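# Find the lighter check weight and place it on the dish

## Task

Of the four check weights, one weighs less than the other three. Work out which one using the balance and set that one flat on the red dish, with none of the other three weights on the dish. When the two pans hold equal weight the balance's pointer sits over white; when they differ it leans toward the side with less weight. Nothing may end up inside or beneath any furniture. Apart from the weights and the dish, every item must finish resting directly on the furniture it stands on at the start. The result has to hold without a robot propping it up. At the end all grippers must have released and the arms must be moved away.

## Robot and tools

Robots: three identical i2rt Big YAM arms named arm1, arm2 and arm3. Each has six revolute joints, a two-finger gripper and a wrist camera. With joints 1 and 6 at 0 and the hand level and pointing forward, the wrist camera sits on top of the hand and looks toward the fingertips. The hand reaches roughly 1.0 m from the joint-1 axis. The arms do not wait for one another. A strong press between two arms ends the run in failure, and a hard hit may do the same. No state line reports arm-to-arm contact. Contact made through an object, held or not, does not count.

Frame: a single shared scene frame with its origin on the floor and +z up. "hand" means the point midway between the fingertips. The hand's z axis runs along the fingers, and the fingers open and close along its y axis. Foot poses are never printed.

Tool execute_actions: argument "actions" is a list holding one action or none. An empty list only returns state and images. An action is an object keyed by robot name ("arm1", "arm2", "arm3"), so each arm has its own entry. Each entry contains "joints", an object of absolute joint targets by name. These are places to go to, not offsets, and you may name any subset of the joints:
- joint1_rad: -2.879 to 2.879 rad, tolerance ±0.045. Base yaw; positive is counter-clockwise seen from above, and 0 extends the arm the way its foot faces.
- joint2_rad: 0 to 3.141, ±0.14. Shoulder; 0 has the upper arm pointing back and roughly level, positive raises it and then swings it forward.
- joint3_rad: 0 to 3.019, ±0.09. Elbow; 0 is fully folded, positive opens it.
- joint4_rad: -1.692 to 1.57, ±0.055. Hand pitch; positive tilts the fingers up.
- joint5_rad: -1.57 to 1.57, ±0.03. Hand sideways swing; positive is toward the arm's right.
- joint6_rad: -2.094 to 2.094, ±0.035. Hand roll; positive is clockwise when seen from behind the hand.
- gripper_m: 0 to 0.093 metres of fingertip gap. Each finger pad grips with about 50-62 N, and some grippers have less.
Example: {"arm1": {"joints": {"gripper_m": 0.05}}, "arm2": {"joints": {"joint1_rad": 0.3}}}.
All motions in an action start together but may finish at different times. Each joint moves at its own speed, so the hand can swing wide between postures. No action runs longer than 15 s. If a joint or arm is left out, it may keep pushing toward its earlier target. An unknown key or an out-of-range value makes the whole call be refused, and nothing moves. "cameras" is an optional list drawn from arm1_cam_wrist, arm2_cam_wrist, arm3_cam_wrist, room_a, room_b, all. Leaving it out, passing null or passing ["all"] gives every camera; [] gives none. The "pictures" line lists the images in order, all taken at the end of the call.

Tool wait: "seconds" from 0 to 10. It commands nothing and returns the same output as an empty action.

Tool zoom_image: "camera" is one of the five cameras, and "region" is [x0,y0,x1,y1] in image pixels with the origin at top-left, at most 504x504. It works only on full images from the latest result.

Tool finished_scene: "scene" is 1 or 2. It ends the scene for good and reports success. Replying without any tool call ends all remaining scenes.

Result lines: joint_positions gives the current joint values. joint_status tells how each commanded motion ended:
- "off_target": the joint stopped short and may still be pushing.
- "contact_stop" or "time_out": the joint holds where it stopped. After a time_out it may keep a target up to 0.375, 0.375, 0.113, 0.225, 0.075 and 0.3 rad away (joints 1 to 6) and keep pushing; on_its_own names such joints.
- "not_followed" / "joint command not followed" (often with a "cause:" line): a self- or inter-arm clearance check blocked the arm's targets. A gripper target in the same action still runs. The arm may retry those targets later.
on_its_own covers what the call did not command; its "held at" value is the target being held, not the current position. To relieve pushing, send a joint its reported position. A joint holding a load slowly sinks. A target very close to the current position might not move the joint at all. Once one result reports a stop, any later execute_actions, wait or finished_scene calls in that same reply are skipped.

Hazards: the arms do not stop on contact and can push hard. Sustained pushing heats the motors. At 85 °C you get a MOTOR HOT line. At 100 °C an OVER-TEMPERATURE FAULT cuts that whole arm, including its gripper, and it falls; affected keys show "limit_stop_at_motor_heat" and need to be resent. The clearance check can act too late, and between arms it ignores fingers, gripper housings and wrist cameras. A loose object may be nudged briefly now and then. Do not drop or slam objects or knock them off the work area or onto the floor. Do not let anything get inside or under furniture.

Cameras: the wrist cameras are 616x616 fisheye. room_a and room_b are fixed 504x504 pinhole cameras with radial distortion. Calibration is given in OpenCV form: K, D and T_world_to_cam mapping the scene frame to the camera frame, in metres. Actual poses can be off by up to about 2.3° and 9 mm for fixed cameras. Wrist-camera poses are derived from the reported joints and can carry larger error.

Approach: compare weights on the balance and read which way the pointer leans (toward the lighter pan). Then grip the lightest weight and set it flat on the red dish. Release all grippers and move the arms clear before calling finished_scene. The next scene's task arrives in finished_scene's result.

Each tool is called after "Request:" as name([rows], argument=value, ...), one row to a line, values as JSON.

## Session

Request:
execute_actions(actions=[])

Scene clock: 0.00 s.
arm1.joint_positions: joint1_rad=+0.788 joint2_rad=+0.401 joint3_rad=+1.492 joint4_rad=-1.596 joint5_rad=+0.086 joint6_rad=+0.603 gripper_m=+0.094
arm1.joint_status: not commanded
arm1.hand: x=+0.9347 y=+0.2966 z=+1.3896 quat_wxyz=(+0.000, +0.727, -0.460, -0.510) (m; scene frame)
arm2.joint_positions: joint1_rad=+0.030 joint2_rad=+0.610 joint3_rad=+1.372 joint4_rad=-1.622 joint5_rad=-0.038 joint6_rad=+0.137 gripper_m=+0.094
arm2.joint_status: not commanded
arm2.hand: x=-0.0691 y=-0.3301 z=+1.3609 quat_wxyz=(-0.267, -0.713, -0.612, +0.213) (m; scene frame)
arm3.joint_positions: joint1_rad=+0.530 joint2_rad=+0.635 joint3_rad=+1.658 joint4_rad=-1.627 joint5_rad=-0.294 joint6_rad=-0.470 gripper_m=+0.094
arm3.joint_status: not commanded
arm3.hand: x=-0.8183 y=-0.2220 z=+1.4150 quat_wxyz=(-0.411, -0.210, -0.856, +0.234) (m; scene frame)
pictures: arm1_cam_wrist, arm2_cam_wrist, arm3_cam_wrist, room_a, room_b
camera_calibration (this result's frames):
arm1_cam_wrist: T_world_to_cam=[[0.669972, 0.577368, -0.466673, -0.148821], [0.487016, -0.81626, -0.310701, 0.224246], [-0.560315, -0.0191166, -0.828059, 1.80591], [0, 0, 0, 1]] pos_world=[1.00237, 0.303491, 1.49562]
arm2_cam_wrist: T_world_to_cam=[[-0.987245, 0.102402, -0.121903, 0.134028], [0.11116, 0.991519, -0.0673373, 0.435239], [0.113974, -0.0800291, -0.990255, 1.45141], [0, 0, 0, 1]] pos_world=[-0.0814863, -0.329117, 1.48292]
arm3_cam_wrist: T_world_to_cam=[[-0.558337, -0.800703, 0.217104, -0.939393], [-0.813269, 0.47657, -0.33388, -0.0859702], [0.163873, -0.362981, -0.917273, 1.47628], [0, 0, 0, 1]] pos_world=[-0.836337, -0.175343, 1.52939]
Images, in order (width x height): arm1_cam_wrist 616x616, arm2_cam_wrist 616x616, arm3_cam_wrist 616x616, room_a 504x504, room_b 504x504.

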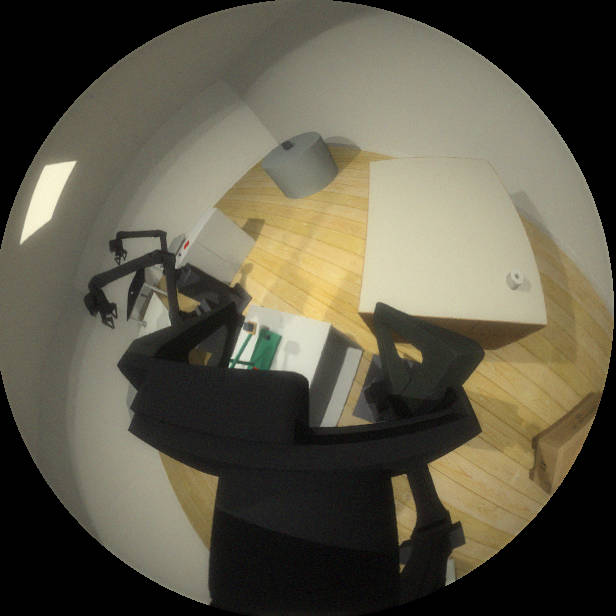

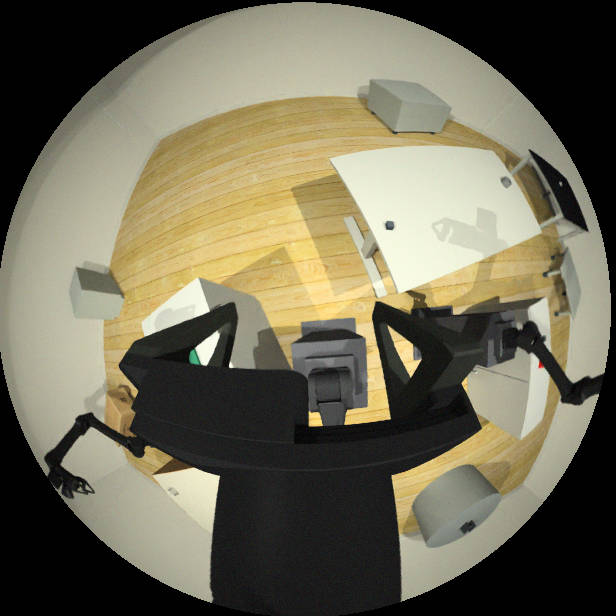

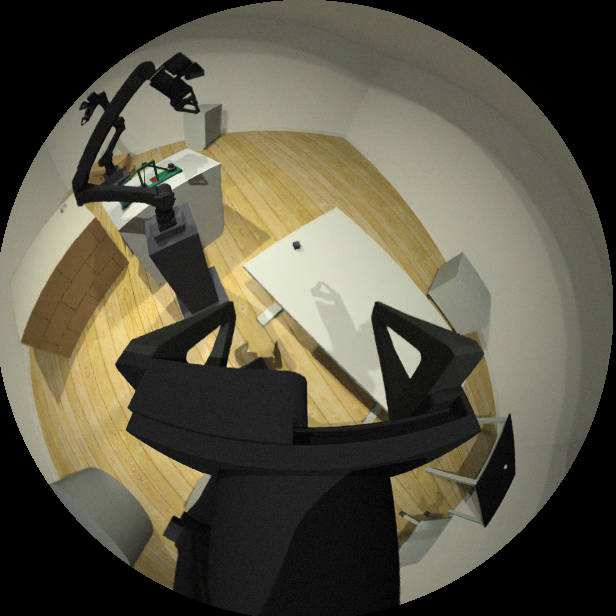

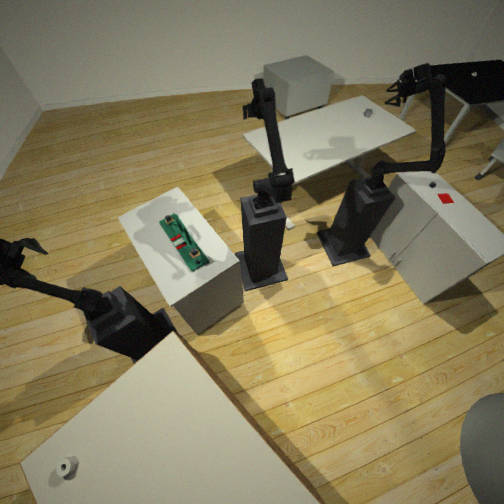

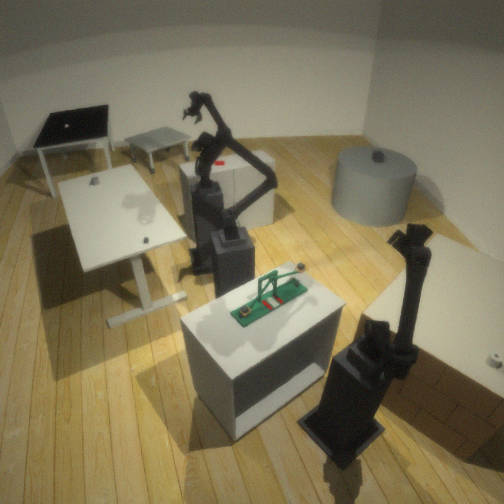

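Request:
zoom_image(camera="room_b", region=[210, 240, 330, 340])

Request:
zoom_image(camera="room_a", region=[130, 190, 240, 290])

Request:
zoom_image(camera="arm3_cam_wrist", region=[90, 140, 230, 240])

Request:
zoom_image(camera="arm1_cam_wrist", region=[210, 290, 350, 390])

Region (210, 240, 330, 340) of room_b's 504x504 image, scaled by 4.200, with more detail than that image has.

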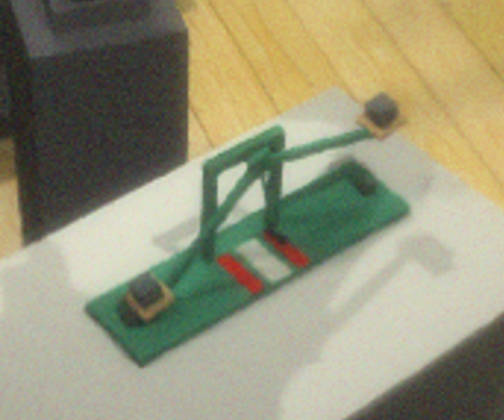

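Region (130, 190, 240, 290) of room_a's 504x504 image, scaled by 4.582, with more detail than that image has; it fills the top 458 rows of this view, and the rest is white.

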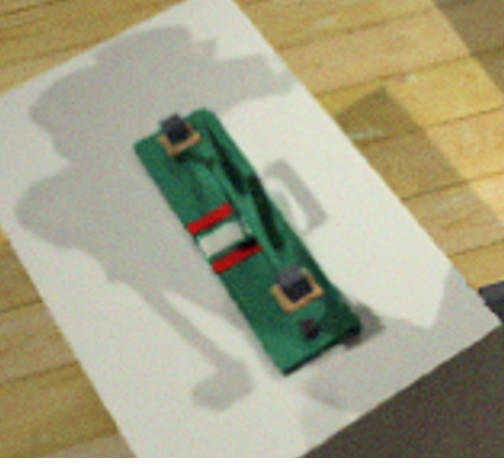

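Region (90, 140, 230, 240) of arm3_cam_wrist's 616x616 image, scaled by 3.600, with more detail than that image has; it fills the top 360 rows of this view, and the rest is white.

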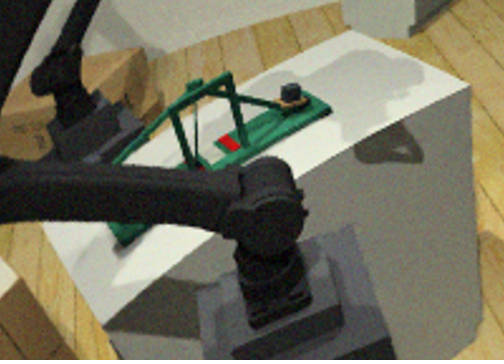

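Region (210, 290, 350, 390) of arm1_cam_wrist's 616x616 image, scaled by 3.600, with more detail than that image has; it fills the top 360 rows of this view, and the rest is white.

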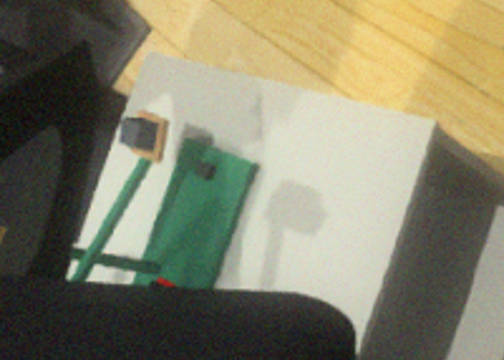

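Request:
zoom_image(camera="room_a", region=[210, 70, 310, 170])

Request:
zoom_image(camera="room_a", region=[360, 50, 480, 150])

Request:
zoom_image(camera="room_b", region=[160, 80, 290, 200])

Request:
zoom_image(camera="room_b", region=[360, 210, 460, 290])

Request:
zoom_image(camera="room_a", region=[370, 160, 504, 310])

Region (210, 70, 310, 170) of room_a's 504x504 image, scaled by 5.040, with more detail than that image has.

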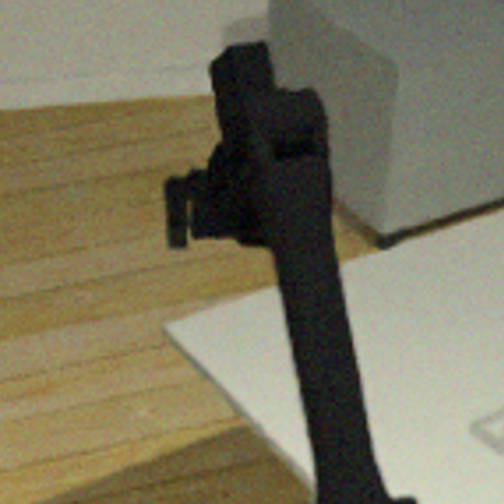

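Region (360, 50, 480, 150) of room_a's 504x504 image, scaled by 4.200, with more detail than that image has.

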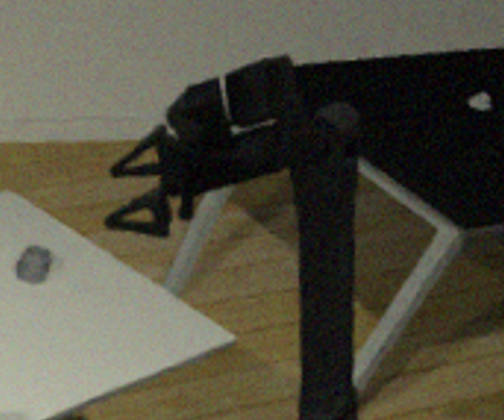

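Region (160, 80, 290, 200) of room_b's 504x504 image, scaled by 3.877, with more detail than that image has; it fills the top 465 rows of this view, and the rest is white.

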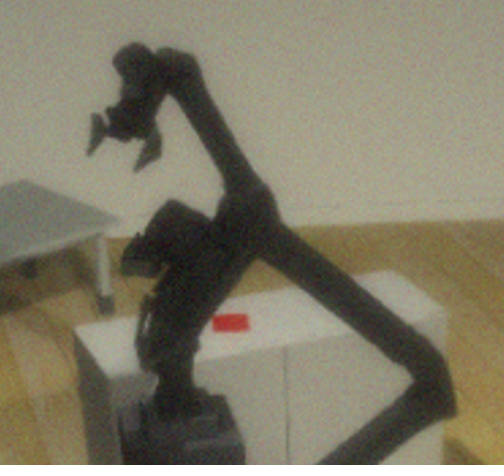

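Region (360, 210, 460, 290) of room_b's 504x504 image, scaled by 5.040, with more detail than that image has; it fills the top 403 rows of this view, and the rest is white.

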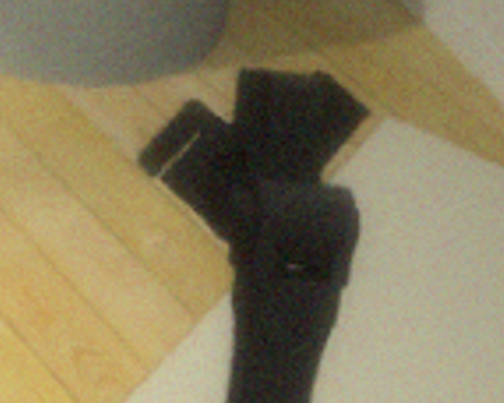

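Region (370, 160, 504, 310) of room_a's 504x504 image, scaled by 3.360, with more detail than that image has; it fills the left 450 columns of this view, and the rest is white.

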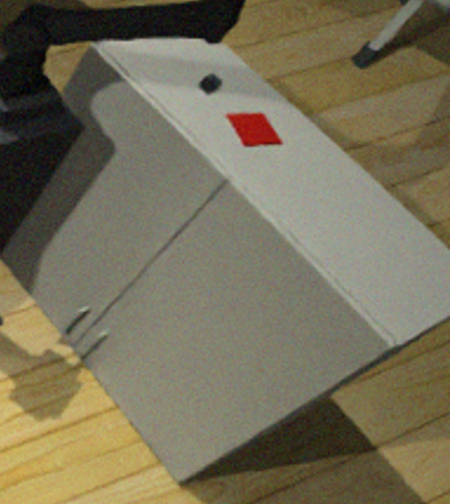

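Request:
zoom_image(camera="room_b", region=[40, 150, 220, 300])

Request:
zoom_image(camera="room_a", region=[230, 80, 430, 240])

Request:
zoom_image(camera="arm2_cam_wrist", region=[320, 140, 560, 320])

Request:
zoom_image(camera="arm3_cam_wrist", region=[230, 190, 430, 350])

Region (40, 150, 220, 300) of room_b's 504x504 image, scaled by 2.800, with more detail than that image has.

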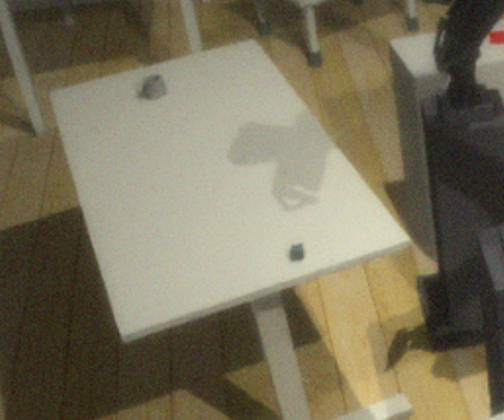

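Region (230, 80, 430, 240) of room_a's 504x504 image, scaled by 2.520, with more detail than that image has; it fills the top 403 rows of this view, and the rest is white.

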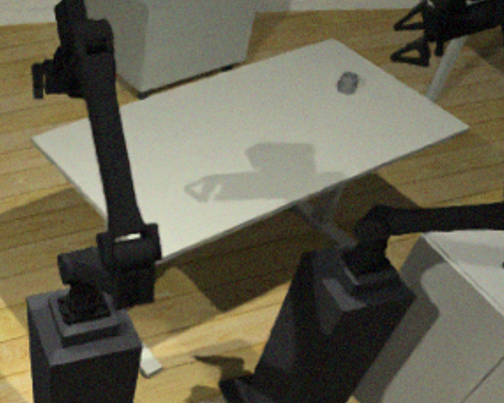

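Region (320, 140, 560, 320) of arm2_cam_wrist's 616x616 image, scaled by 2.100, with more detail than that image has; it fills the top 378 rows of this view, and the rest is white.

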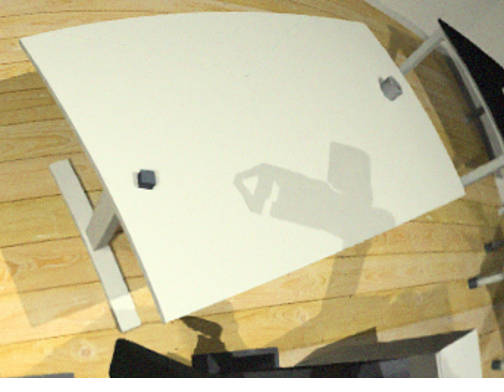

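Region (230, 190, 430, 350) of arm3_cam_wrist's 616x616 image, scaled by 2.520, with more detail than that image has; it fills the top 403 rows of this view, and the rest is white.

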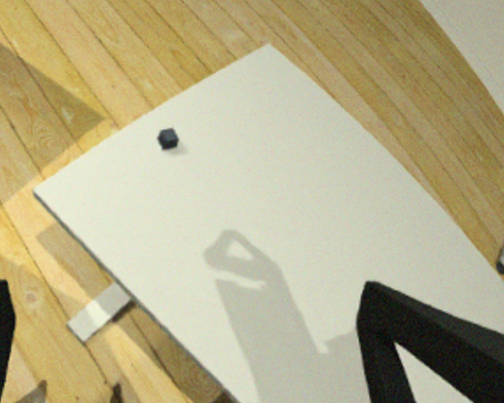

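Request:
execute_actions([
  {"arm2": {"joints": {"joint1_rad": 2.079, "joint2_rad": 1.85, "joint3_rad": 1.62, "joint4_rad": -1.32, "joint5_rad": 0.0, "joint6_rad": -1.436}}, "arm3": {"joints": {"joint1_rad": -1.96, "joint2_rad": 1.92, "joint3_rad": 1.52, "joint4_rad": -1.14, "joint5_rad": 0.0, "joint6_rad": 0.0}}},
])

Scene clock: 12.90 s.
arm1.joint_positions: joint1_rad=+0.788 joint2_rad=+0.401 joint3_rad=+1.492 joint4_rad=-1.596 joint5_rad=+0.086 joint6_rad=+0.603 gripper_m=+0.094
arm1.joint_status: not commanded
arm1.hand: x=+0.9347 y=+0.2966 z=+1.3896 quat_wxyz=(+0.000, +0.727, -0.460, -0.510) (m; scene frame)
arm2.joint_positions: joint1_rad=+2.086 joint2_rad=+1.848 joint3_rad=+1.612 joint4_rad=-1.312 joint5_rad=-0.002 joint6_rad=-1.426 gripper_m=+0.094
arm2.joint_status: all done
arm2.hand: x=+0.4410 y=+0.1121 z=+1.0293 quat_wxyz=(-0.017, +0.808, -0.589, +0.001) (m; scene frame)
arm3.joint_positions: joint1_rad=-1.965 joint2_rad=+1.922 joint3_rad=+1.519 joint4_rad=-1.136 joint5_rad=+0.000 joint6_rad=-0.007 gripper_m=+0.094
arm3.joint_status: all done
arm3.hand: x=-1.4497 y=+0.1525 z=+0.8896 quat_wxyz=(+0.006, -0.974, +0.226, +0.021) (m; scene frame)
pictures: arm1_cam_wrist, arm2_cam_wrist, arm3_cam_wrist, room_a, room_b
camera_calibration (this result's frames):
arm1_cam_wrist: T_world_to_cam=[[0.669972, 0.577368, -0.466673, -0.148821], [0.487016, -0.81626, -0.310701, 0.224246], [-0.560315, -0.0191166, -0.828059, 1.80591], [0, 0, 0, 1]] pos_world=[1.00237, 0.303491, 1.49562]
arm2_cam_wrist: T_world_to_cam=[[0.950526, 0.309764, 0.0233839, -0.475524], [0.24249, -0.786924, 0.567405, -0.594149], [0.194163, -0.533663, -0.823106, 0.943827], [0, 0, 0, 1]] pos_world=[0.412817, 0.183436, 1.12511]
arm3_cam_wrist: T_world_to_cam=[[0.449777, 0.893141, 0.000359583, 0.51797], [0.748357, -0.377085, 0.545682, 0.658273], [0.487507, -0.245166, -0.837992, 1.61444], [0, 0, 0, 1]] pos_world=[-1.51265, 0.181412, 0.993497]
Images, in order (width x height): arm1_cam_wrist 616x616, arm2_cam_wrist 616x616, arm3_cam_wrist 616x616, room_a 504x504, room_b 504x504.

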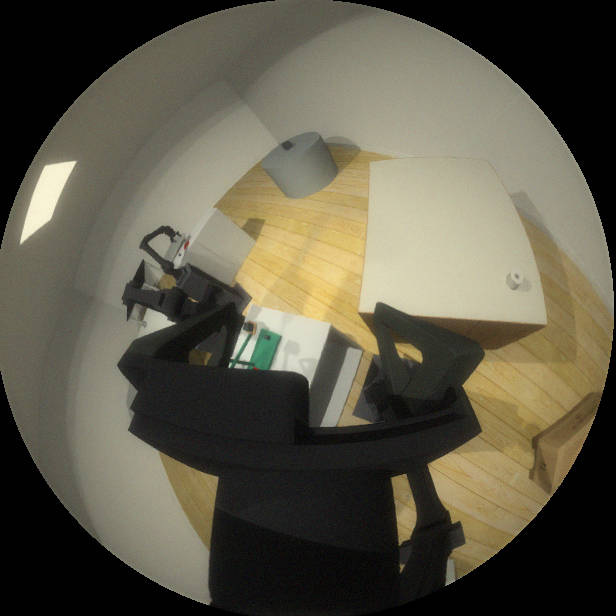

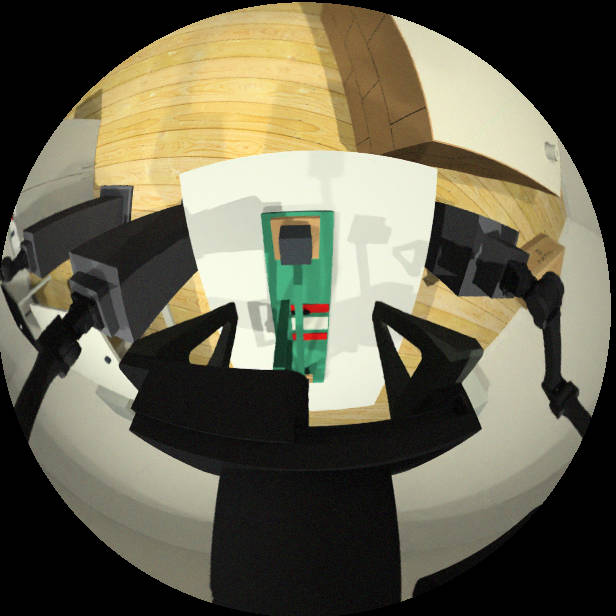

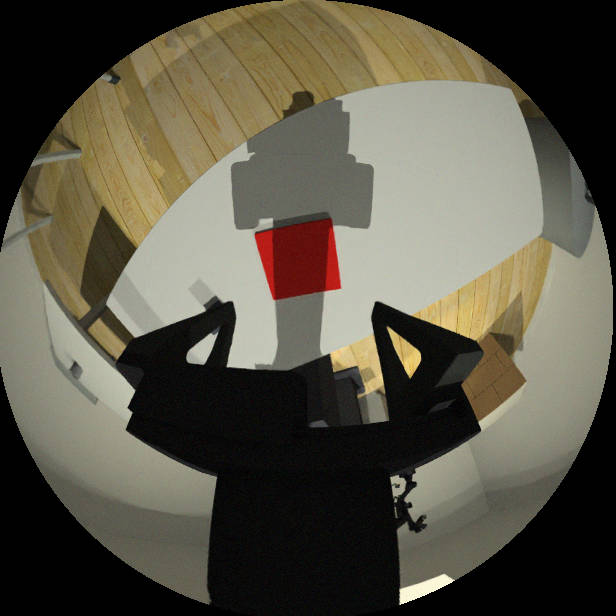

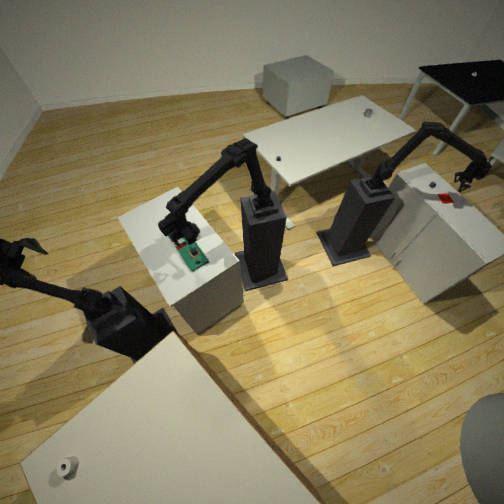

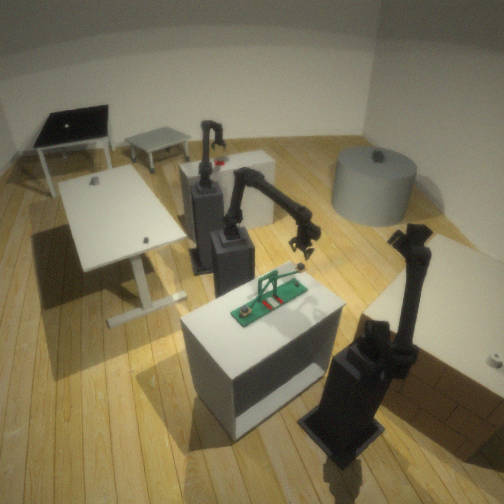

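Request:
zoom_image(camera="arm2_cam_wrist", region=[250, 200, 350, 300])

Request:
zoom_image(camera="arm3_cam_wrist", region=[230, 200, 370, 320])

Request:
zoom_image(camera="room_b", region=[240, 210, 340, 310])

Region (250, 200, 350, 300) of arm2_cam_wrist's 616x616 image, scaled by 5.040, with more detail than that image has.

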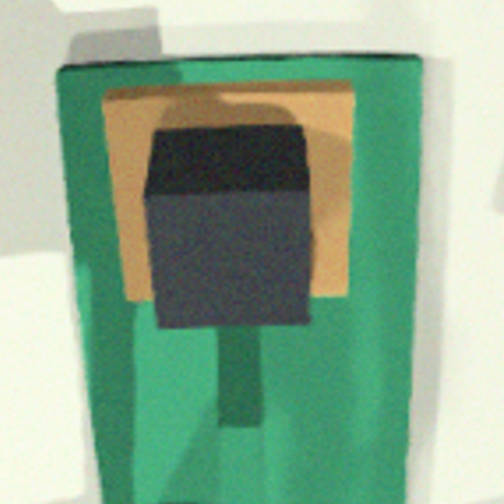

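Region (230, 200, 370, 320) of arm3_cam_wrist's 616x616 image, scaled by 3.600, with more detail than that image has; it fills the top 432 rows of this view, and the rest is white.

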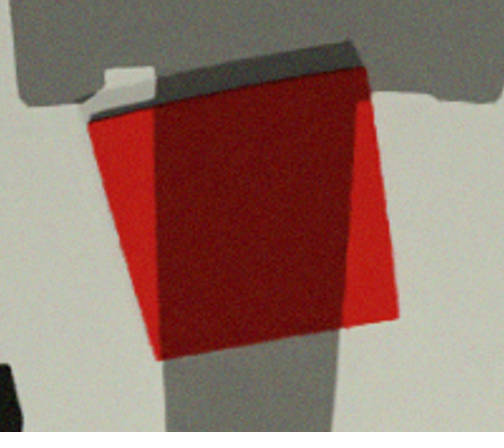

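Region (240, 210, 340, 310) of room_b's 504x504 image, scaled by 5.040, with more detail than that image has.

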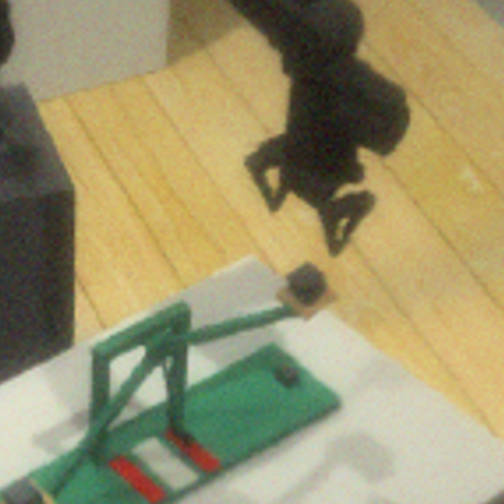

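Request:
execute_actions([
  {"arm2": {"joints": {"joint1_rad": 2.128, "joint2_rad": 1.945, "joint3_rad": 1.482, "joint4_rad": -1.103, "joint6_rad": -1.385}}, "arm3": {"joints": {"joint1_rad": -1.95, "joint2_rad": 2.015, "joint3_rad": 1.46, "joint4_rad": -1.015}}},
], cameras=["arm2_cam_wrist", "arm3_cam_wrist", "room_b"])

Scene clock: 18.70 s.
arm1.joint_positions: joint1_rad=+0.788 joint2_rad=+0.401 joint3_rad=+1.492 joint4_rad=-1.596 joint5_rad=+0.086 joint6_rad=+0.603 gripper_m=+0.094
arm1.joint_status: not commanded
arm1.hand: x=+0.9347 y=+0.2966 z=+1.3896 quat_wxyz=(+0.000, +0.727, -0.460, -0.510) (m; scene frame)
arm2.joint_positions: joint1_rad=+2.128 joint2_rad=+1.942 joint3_rad=+1.474 joint4_rad=-1.110 joint5_rad=-0.002 joint6_rad=-1.395 gripper_m=+0.094
arm2.joint_status: all done
arm2.hand: x=+0.4253 y=+0.1315 z=+0.9295 quat_wxyz=(-0.004, +0.811, -0.584, -0.005) (m; scene frame)
arm3.joint_positions: joint1_rad=-1.956 joint2_rad=+1.996 joint3_rad=+1.458 joint4_rad=-1.024 joint5_rad=+0.000 joint6_rad=-0.007 gripper_m=+0.094
arm3.joint_status: all done
arm3.hand: x=-1.4481 y=+0.1460 z=+0.8284 quat_wxyz=(+0.003, -0.975, +0.221, +0.009) (m; scene frame)
pictures: arm2_cam_wrist, arm3_cam_wrist, room_b
camera_calibration (this result's frames):
arm2_cam_wrist: T_world_to_cam=[[0.947292, 0.320326, -0.00546598, -0.437392], [0.265748, -0.776134, 0.571833, -0.533848], [0.17893, -0.543145, -0.820352, 0.880227], [0, 0, 0, 1]] pos_world=[0.398707, 0.203862, 1.02498]
arm3_cam_wrist: T_world_to_cam=[[0.441593, 0.897215, 0.000554149, 0.510527], [0.740122, -0.364623, 0.56504, 0.658245], [0.507164, -0.249107, -0.825064, 1.57908], [0, 0, 0, 1]] pos_world=[-1.51348, 0.175318, 0.930621]
Images, in order (width x height): arm2_cam_wrist 616x616, arm3_cam_wrist 616x616, room_b 504x504.

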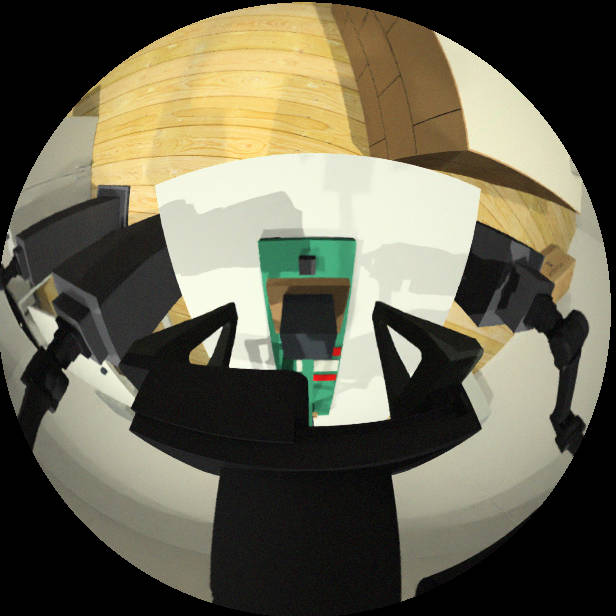

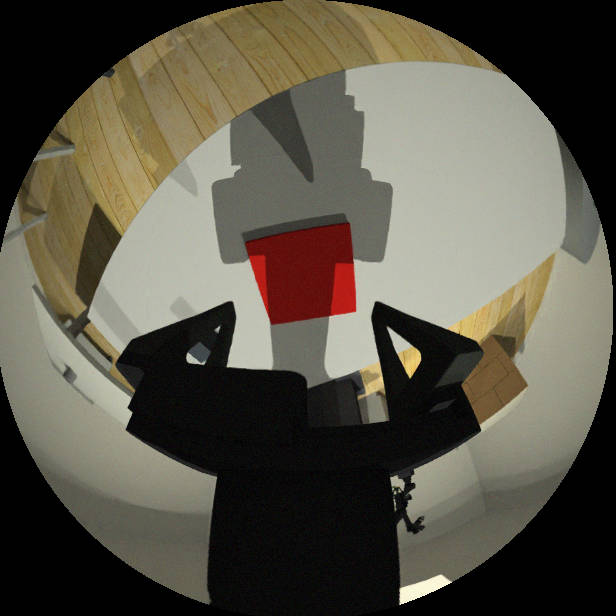

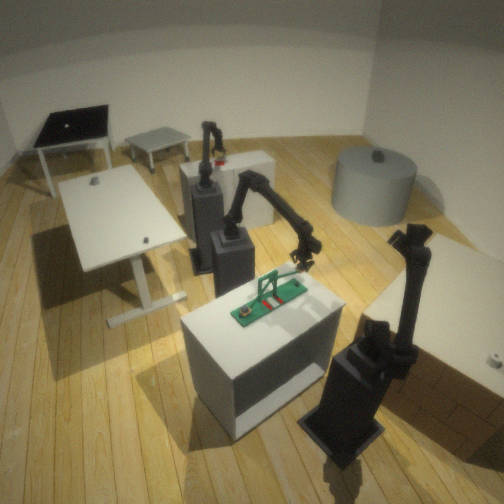

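Request:
zoom_image(camera="arm2_cam_wrist", region=[220, 260, 390, 400])

Request:
zoom_image(camera="room_b", region=[260, 220, 340, 300])

Request:
zoom_image(camera="arm3_cam_wrist", region=[220, 200, 380, 340])

Region (220, 260, 390, 400) of arm2_cam_wrist's 616x616 image, scaled by 2.965, with more detail than that image has; it fills the top 415 rows of this view, and the rest is white.

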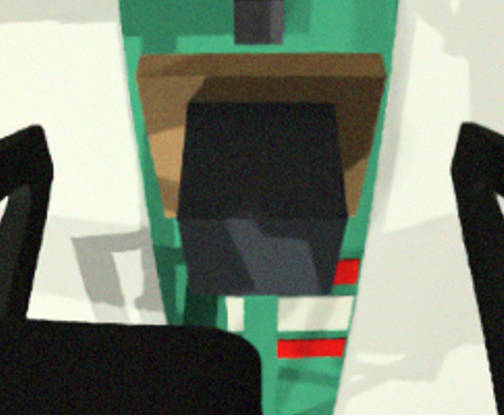

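Region (260, 220, 340, 300) of room_b's 504x504 image, scaled by 6.300, with more detail than that image has.

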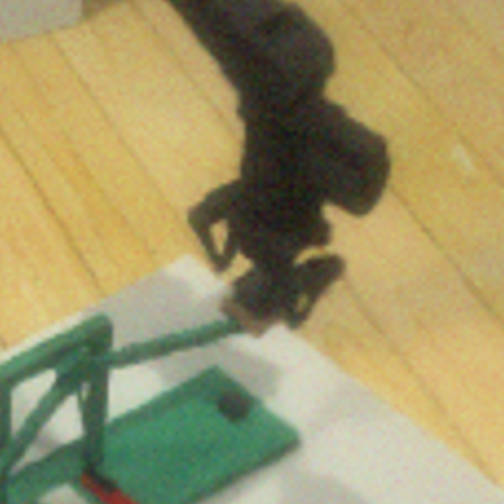

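Region (220, 200, 380, 340) of arm3_cam_wrist's 616x616 image, scaled by 3.150, with more detail than that image has; it fills the top 441 rows of this view, and the rest is white.

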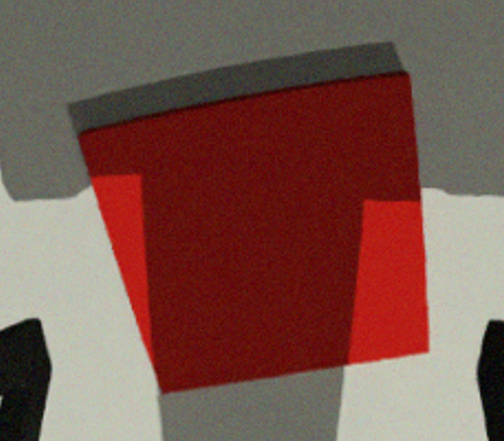

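Request:
execute_actions([
  {"arm2": {"joints": {"gripper_m": 0.015}}},
], cameras=["arm2_cam_wrist", "room_b"])

Scene clock: 21.03 s.
arm1.joint_positions: joint1_rad=+0.788 joint2_rad=+0.401 joint3_rad=+1.492 joint4_rad=-1.596 joint5_rad=+0.086 joint6_rad=+0.603 gripper_m=+0.094
arm1.joint_status: not commanded
arm1.hand: x=+0.9347 y=+0.2966 z=+1.3896 quat_wxyz=(+0.000, +0.727, -0.460, -0.510) (m; scene frame)
arm2.joint_positions: joint1_rad=+2.128 joint2_rad=+1.942 joint3_rad=+1.474 joint4_rad=-1.105 joint5_rad=+0.000 joint6_rad=-1.394 gripper_m=+0.029
arm2.joint_status: gripper_m off_target (ended at +0.029, target +0.015)
arm2.hand: x=+0.4265 y=+0.1318 z=+0.9297 quat_wxyz=(-0.006, +0.811, -0.585, -0.003) (m; scene frame)
arm3.joint_positions: joint1_rad=-1.956 joint2_rad=+1.996 joint3_rad=+1.458 joint4_rad=-1.024 joint5_rad=+0.000 joint6_rad=-0.007 gripper_m=+0.094
arm3.joint_status: not commanded
arm3.hand: x=-1.4481 y=+0.1460 z=+0.8284 quat_wxyz=(+0.003, -0.975, +0.221, +0.009) (m; scene frame)
pictures: arm2_cam_wrist, room_b
camera_calibration (this result's frames):
arm2_cam_wrist: T_world_to_cam=[[0.947695, 0.319178, 0.000108217, -0.443883], [0.261608, -0.776955, 0.572627, -0.532926], [0.182854, -0.542647, -0.819816, 0.878103], [0, 0, 0, 1]] pos_world=[0.399519, 0.204119, 1.0251]
Images, in order (width x height): arm2_cam_wrist 616x616, room_b 504x504.

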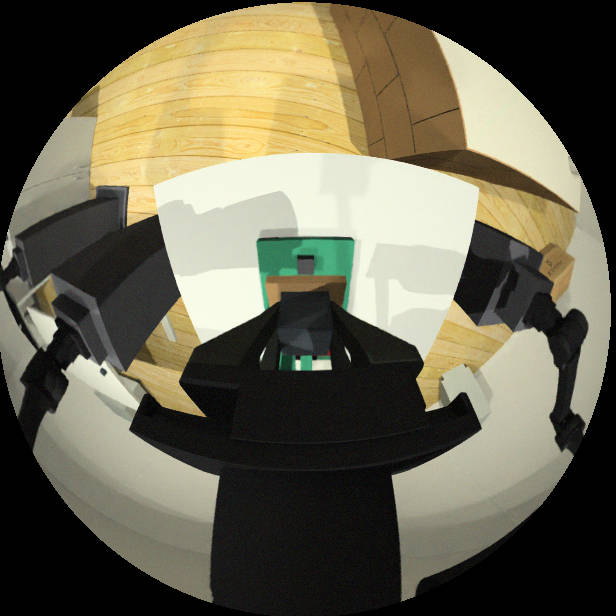

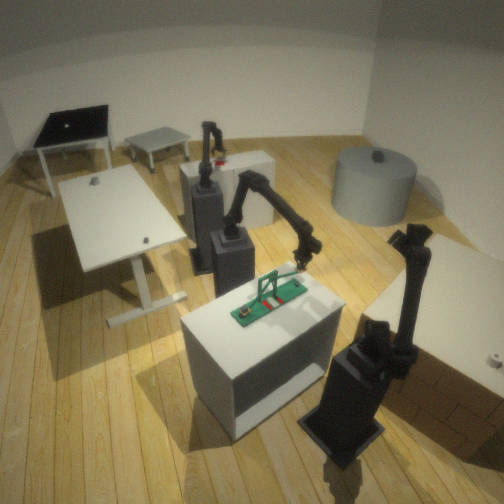

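Request:
execute_actions([
  {"arm2": {"joints": {"joint1_rad": -0.724, "joint2_rad": 1.62, "joint3_rad": 1.6, "joint5_rad": 0.235, "joint6_rad": -1.575}}, "arm3": {"joints": {"joint1_rad": 0.3, "joint3_rad": 1.6, "joint4_rad": -1.175, "joint6_rad": -0.04}}},
])

Scene clock: 28.63 s.
arm1.joint_positions: joint1_rad=+0.788 joint2_rad=+0.401 joint3_rad=+1.492 joint4_rad=-1.596 joint5_rad=+0.086 joint6_rad=+0.603 gripper_m=+0.094
arm1.joint_status: not commanded
arm1.hand: x=+0.9347 y=+0.2966 z=+1.3896 quat_wxyz=(+0.000, +0.727, -0.460, -0.510) (m; scene frame)
arm2.joint_positions: joint1_rad=-0.733 joint2_rad=+1.619 joint3_rad=+1.592 joint4_rad=-1.100 joint5_rad=+0.236 joint6_rad=-1.565 gripper_m=+0.029
arm2.joint_status: all done
arm2.hand: x=-0.5199 y=-0.5277 z=+1.1530 quat_wxyz=(+0.191, -0.399, -0.884, +0.151) (m; scene frame)
arm3.joint_positions: joint1_rad=+0.303 joint2_rad=+1.996 joint3_rad=+1.580 joint4_rad=-1.167 joint5_rad=+0.000 joint6_rad=-0.033 gripper_m=+0.094
arm3.joint_status: all done
arm3.hand: x=-0.7996 y=-0.6748 z=+0.8592 quat_wxyz=(+0.010, -0.606, -0.795, -0.003) (m; scene frame)
pictures: arm1_cam_wrist, arm2_cam_wrist, arm3_cam_wrist, room_a, room_b
camera_calibration (this result's frames):
arm1_cam_wrist: T_world_to_cam=[[0.669972, 0.577368, -0.466673, -0.148821], [0.487016, -0.81626, -0.310701, 0.224246], [-0.560315, -0.0191166, -0.828059, 1.80591], [0, 0, 0, 1]] pos_world=[1.00237, 0.303491, 1.49562]
arm2_cam_wrist: T_world_to_cam=[[-0.648701, -0.639329, 0.412851, -1.14814], [-0.231801, 0.682688, 0.692968, -0.550642], [-0.724883, 0.35383, -0.591057, 0.61373], [0, 0, 0, 1]] pos_world=[-0.427558, -0.57528, 1.21834]
arm3_cam_wrist: T_world_to_cam=[[-0.96727, -0.25368, 0.00599668, -0.947242], [-0.200156, 0.777286, 0.596459, -0.146726], [-0.155971, 0.575736, -0.802621, 1.07819], [0, 0, 0, 1]] pos_world=[-0.777439, -0.747004, 0.958578]
Images, in order (width x height): arm1_cam_wrist 616x616, arm2_cam_wrist 616x616, arm3_cam_wrist 616x616, room_a 504x504, room_b 504x504.

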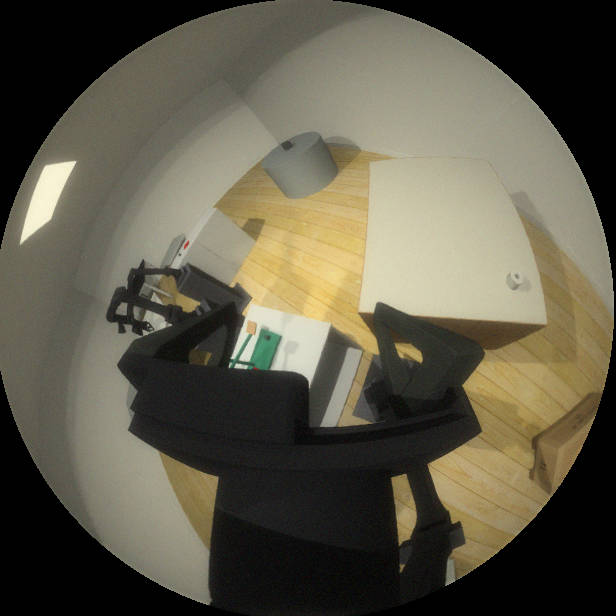

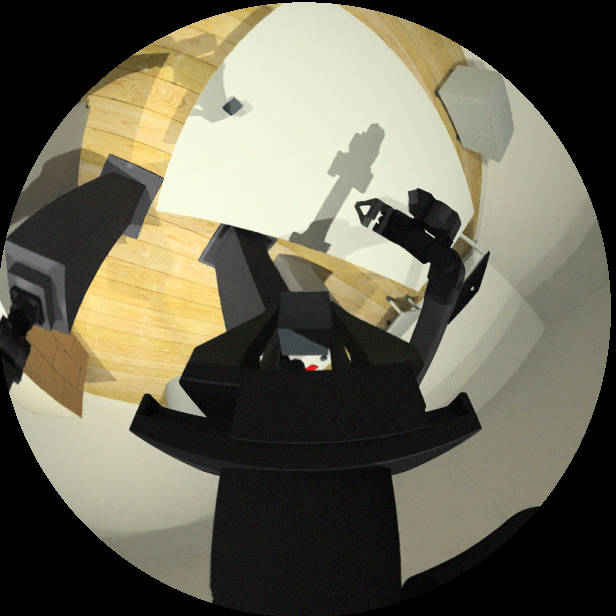

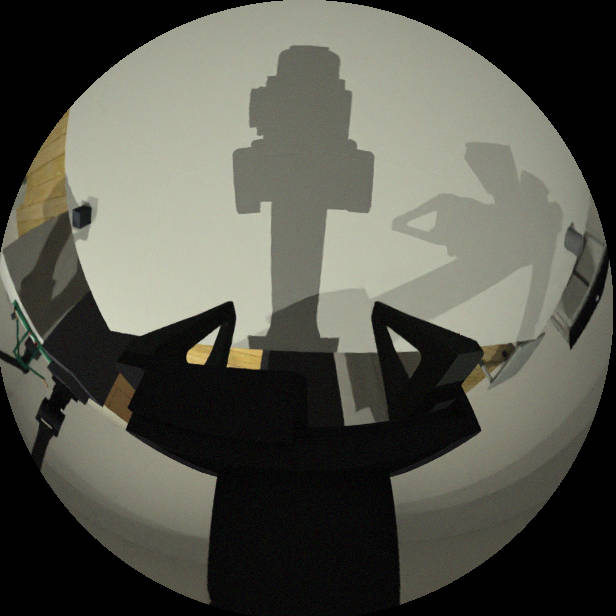

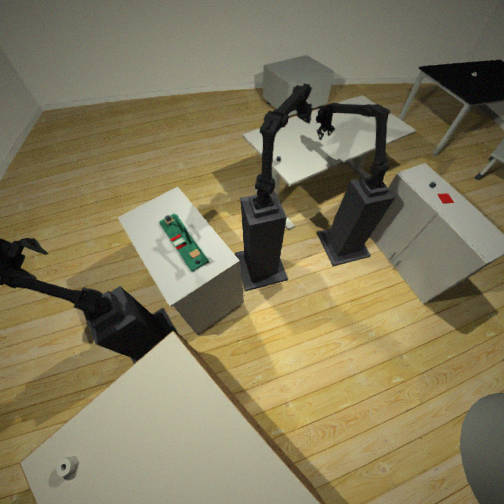

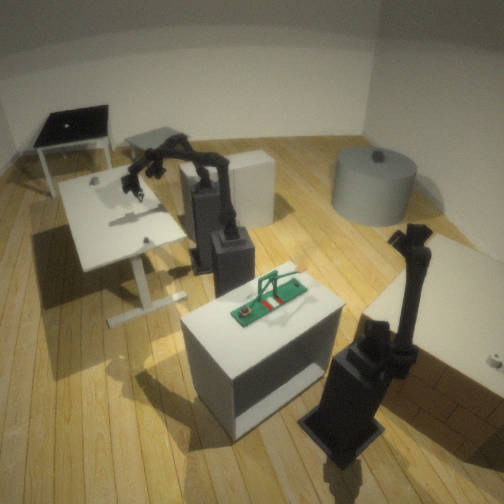

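Request:
zoom_image(camera="arm2_cam_wrist", region=[140, 60, 300, 240])

Request:
zoom_image(camera="arm3_cam_wrist", region=[40, 170, 140, 270])

Region (140, 60, 300, 240) of arm2_cam_wrist's 616x616 image, scaled by 2.800, with more detail than that image has.

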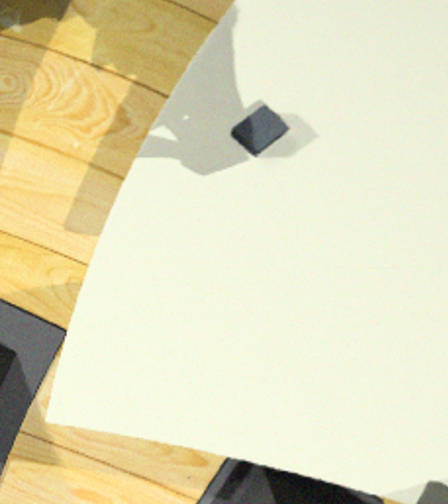

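Region (40, 170, 140, 270) of arm3_cam_wrist's 616x616 image, scaled by 5.040, with more detail than that image has.

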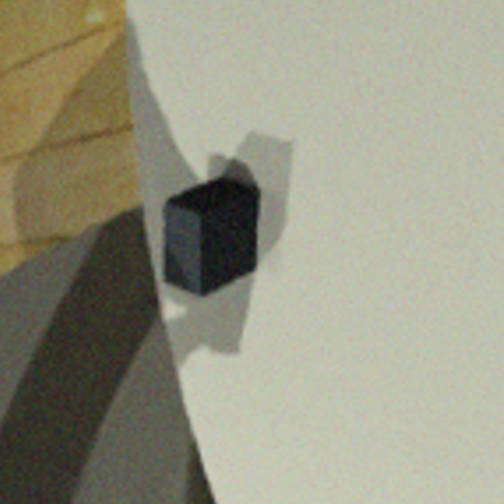

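Request:
execute_actions([
  {"arm2": {"joints": {"joint2_rad": 2.255, "joint4_rad": -0.905}}},
], cameras=["arm2_cam_wrist", "arm3_cam_wrist", "room_b"])

Scene clock: 31.10 s.
arm1.joint_positions: joint1_rad=+0.788 joint2_rad=+0.401 joint3_rad=+1.492 joint4_rad=-1.596 joint5_rad=+0.086 joint6_rad=+0.603 gripper_m=+0.094
arm1.joint_status: not commanded
arm1.hand: x=+0.9347 y=+0.2966 z=+1.3896 quat_wxyz=(+0.000, +0.727, -0.460, -0.510) (m; scene frame)
arm2.joint_positions: joint1_rad=-0.733 joint2_rad=+2.274 joint3_rad=+1.576 joint4_rad=-0.909 joint5_rad=+0.235 joint6_rad=-1.565 gripper_m=+0.029
arm2.joint_status: all done
arm2.hand: x=-0.5248 y=-0.5285 z=+0.7648 quat_wxyz=(+0.103, -0.383, -0.916, -0.069) (m; scene frame)
arm3.joint_positions: joint1_rad=+0.303 joint2_rad=+1.996 joint3_rad=+1.580 joint4_rad=-1.167 joint5_rad=+0.000 joint6_rad=-0.033 gripper_m=+0.094
arm3.joint_status: not commanded
arm3.hand: x=-0.7996 y=-0.6748 z=+0.8592 quat_wxyz=(+0.010, -0.606, -0.795, -0.003) (m; scene frame)
pictures: arm2_cam_wrist, arm3_cam_wrist, room_b
camera_calibration (this result's frames):
arm2_cam_wrist: T_world_to_cam=[[-0.713178, -0.698865, -0.0544572, -0.699452], [-0.483616, 0.434305, 0.75993, -0.59685], [-0.507437, 0.568302, -0.647719, 0.651761], [0, 0, 0, 1]] pos_world=[-0.456752, -0.600004, 0.837633]
arm3_cam_wrist: T_world_to_cam=[[-0.96727, -0.25368, 0.00599668, -0.947242], [-0.200156, 0.777286, 0.596459, -0.146726], [-0.155971, 0.575736, -0.802621, 1.07819], [0, 0, 0, 1]] pos_world=[-0.777439, -0.747004, 0.958578]
Images, in order (width x height): arm2_cam_wrist 616x616, arm3_cam_wrist 616x616, room_b 504x504.

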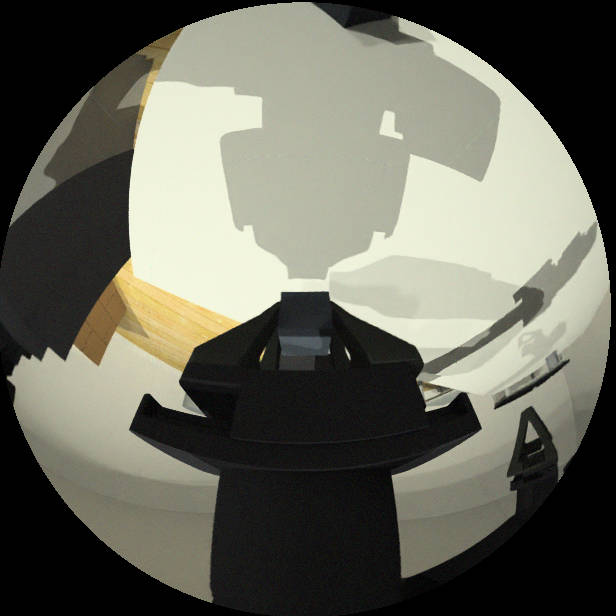

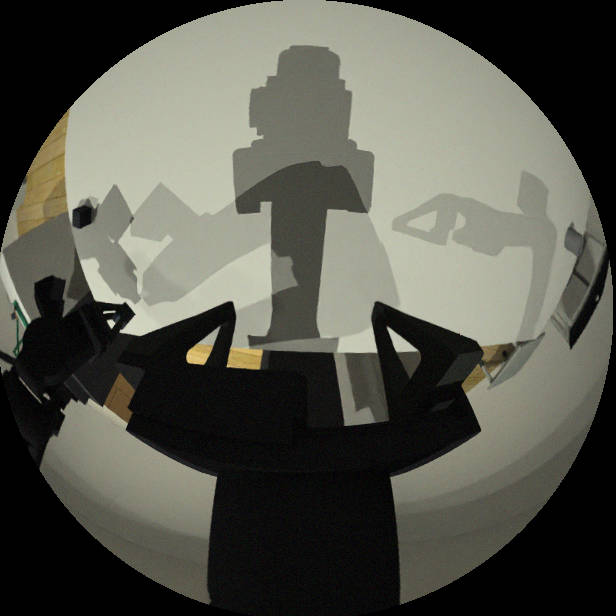

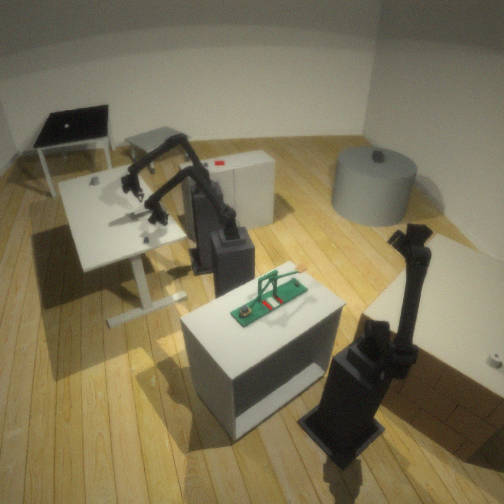

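Request:
zoom_image(camera="arm2_cam_wrist", region=[230, 220, 430, 380])

Request:
zoom_image(camera="arm3_cam_wrist", region=[60, 190, 220, 350])

Request:
zoom_image(camera="room_b", region=[110, 180, 200, 260])

Region (230, 220, 430, 380) of arm2_cam_wrist's 616x616 image, scaled by 2.520, with more detail than that image has; it fills the top 403 rows of this view, and the rest is white.

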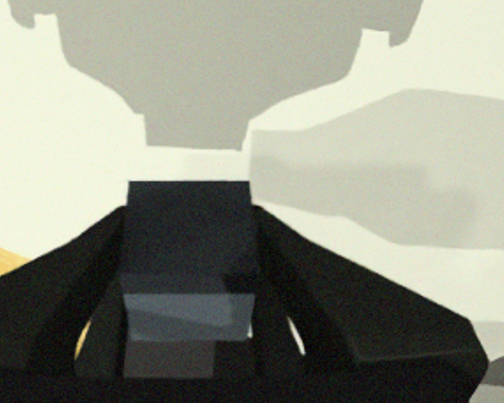

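Region (60, 190, 220, 350) of arm3_cam_wrist's 616x616 image, scaled by 3.150, with more detail than that image has.

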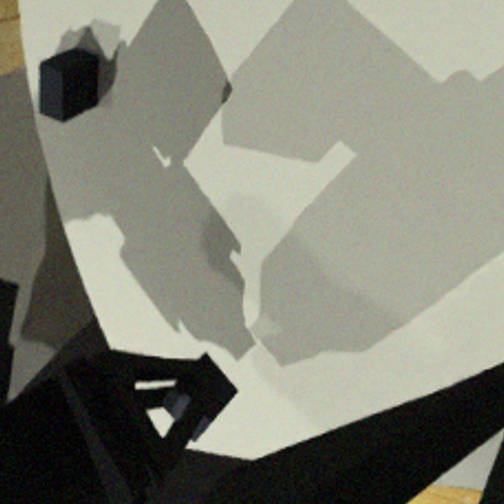

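Region (110, 180, 200, 260) of room_b's 504x504 image, scaled by 5.600, with more detail than that image has.

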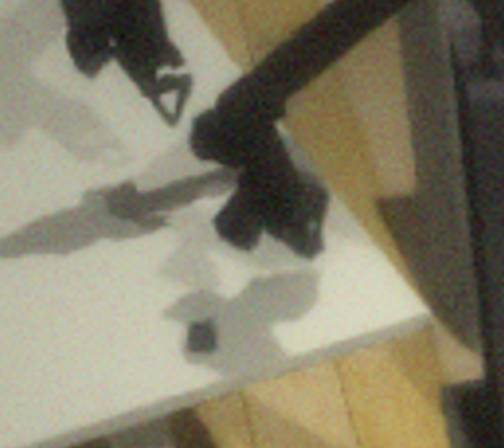

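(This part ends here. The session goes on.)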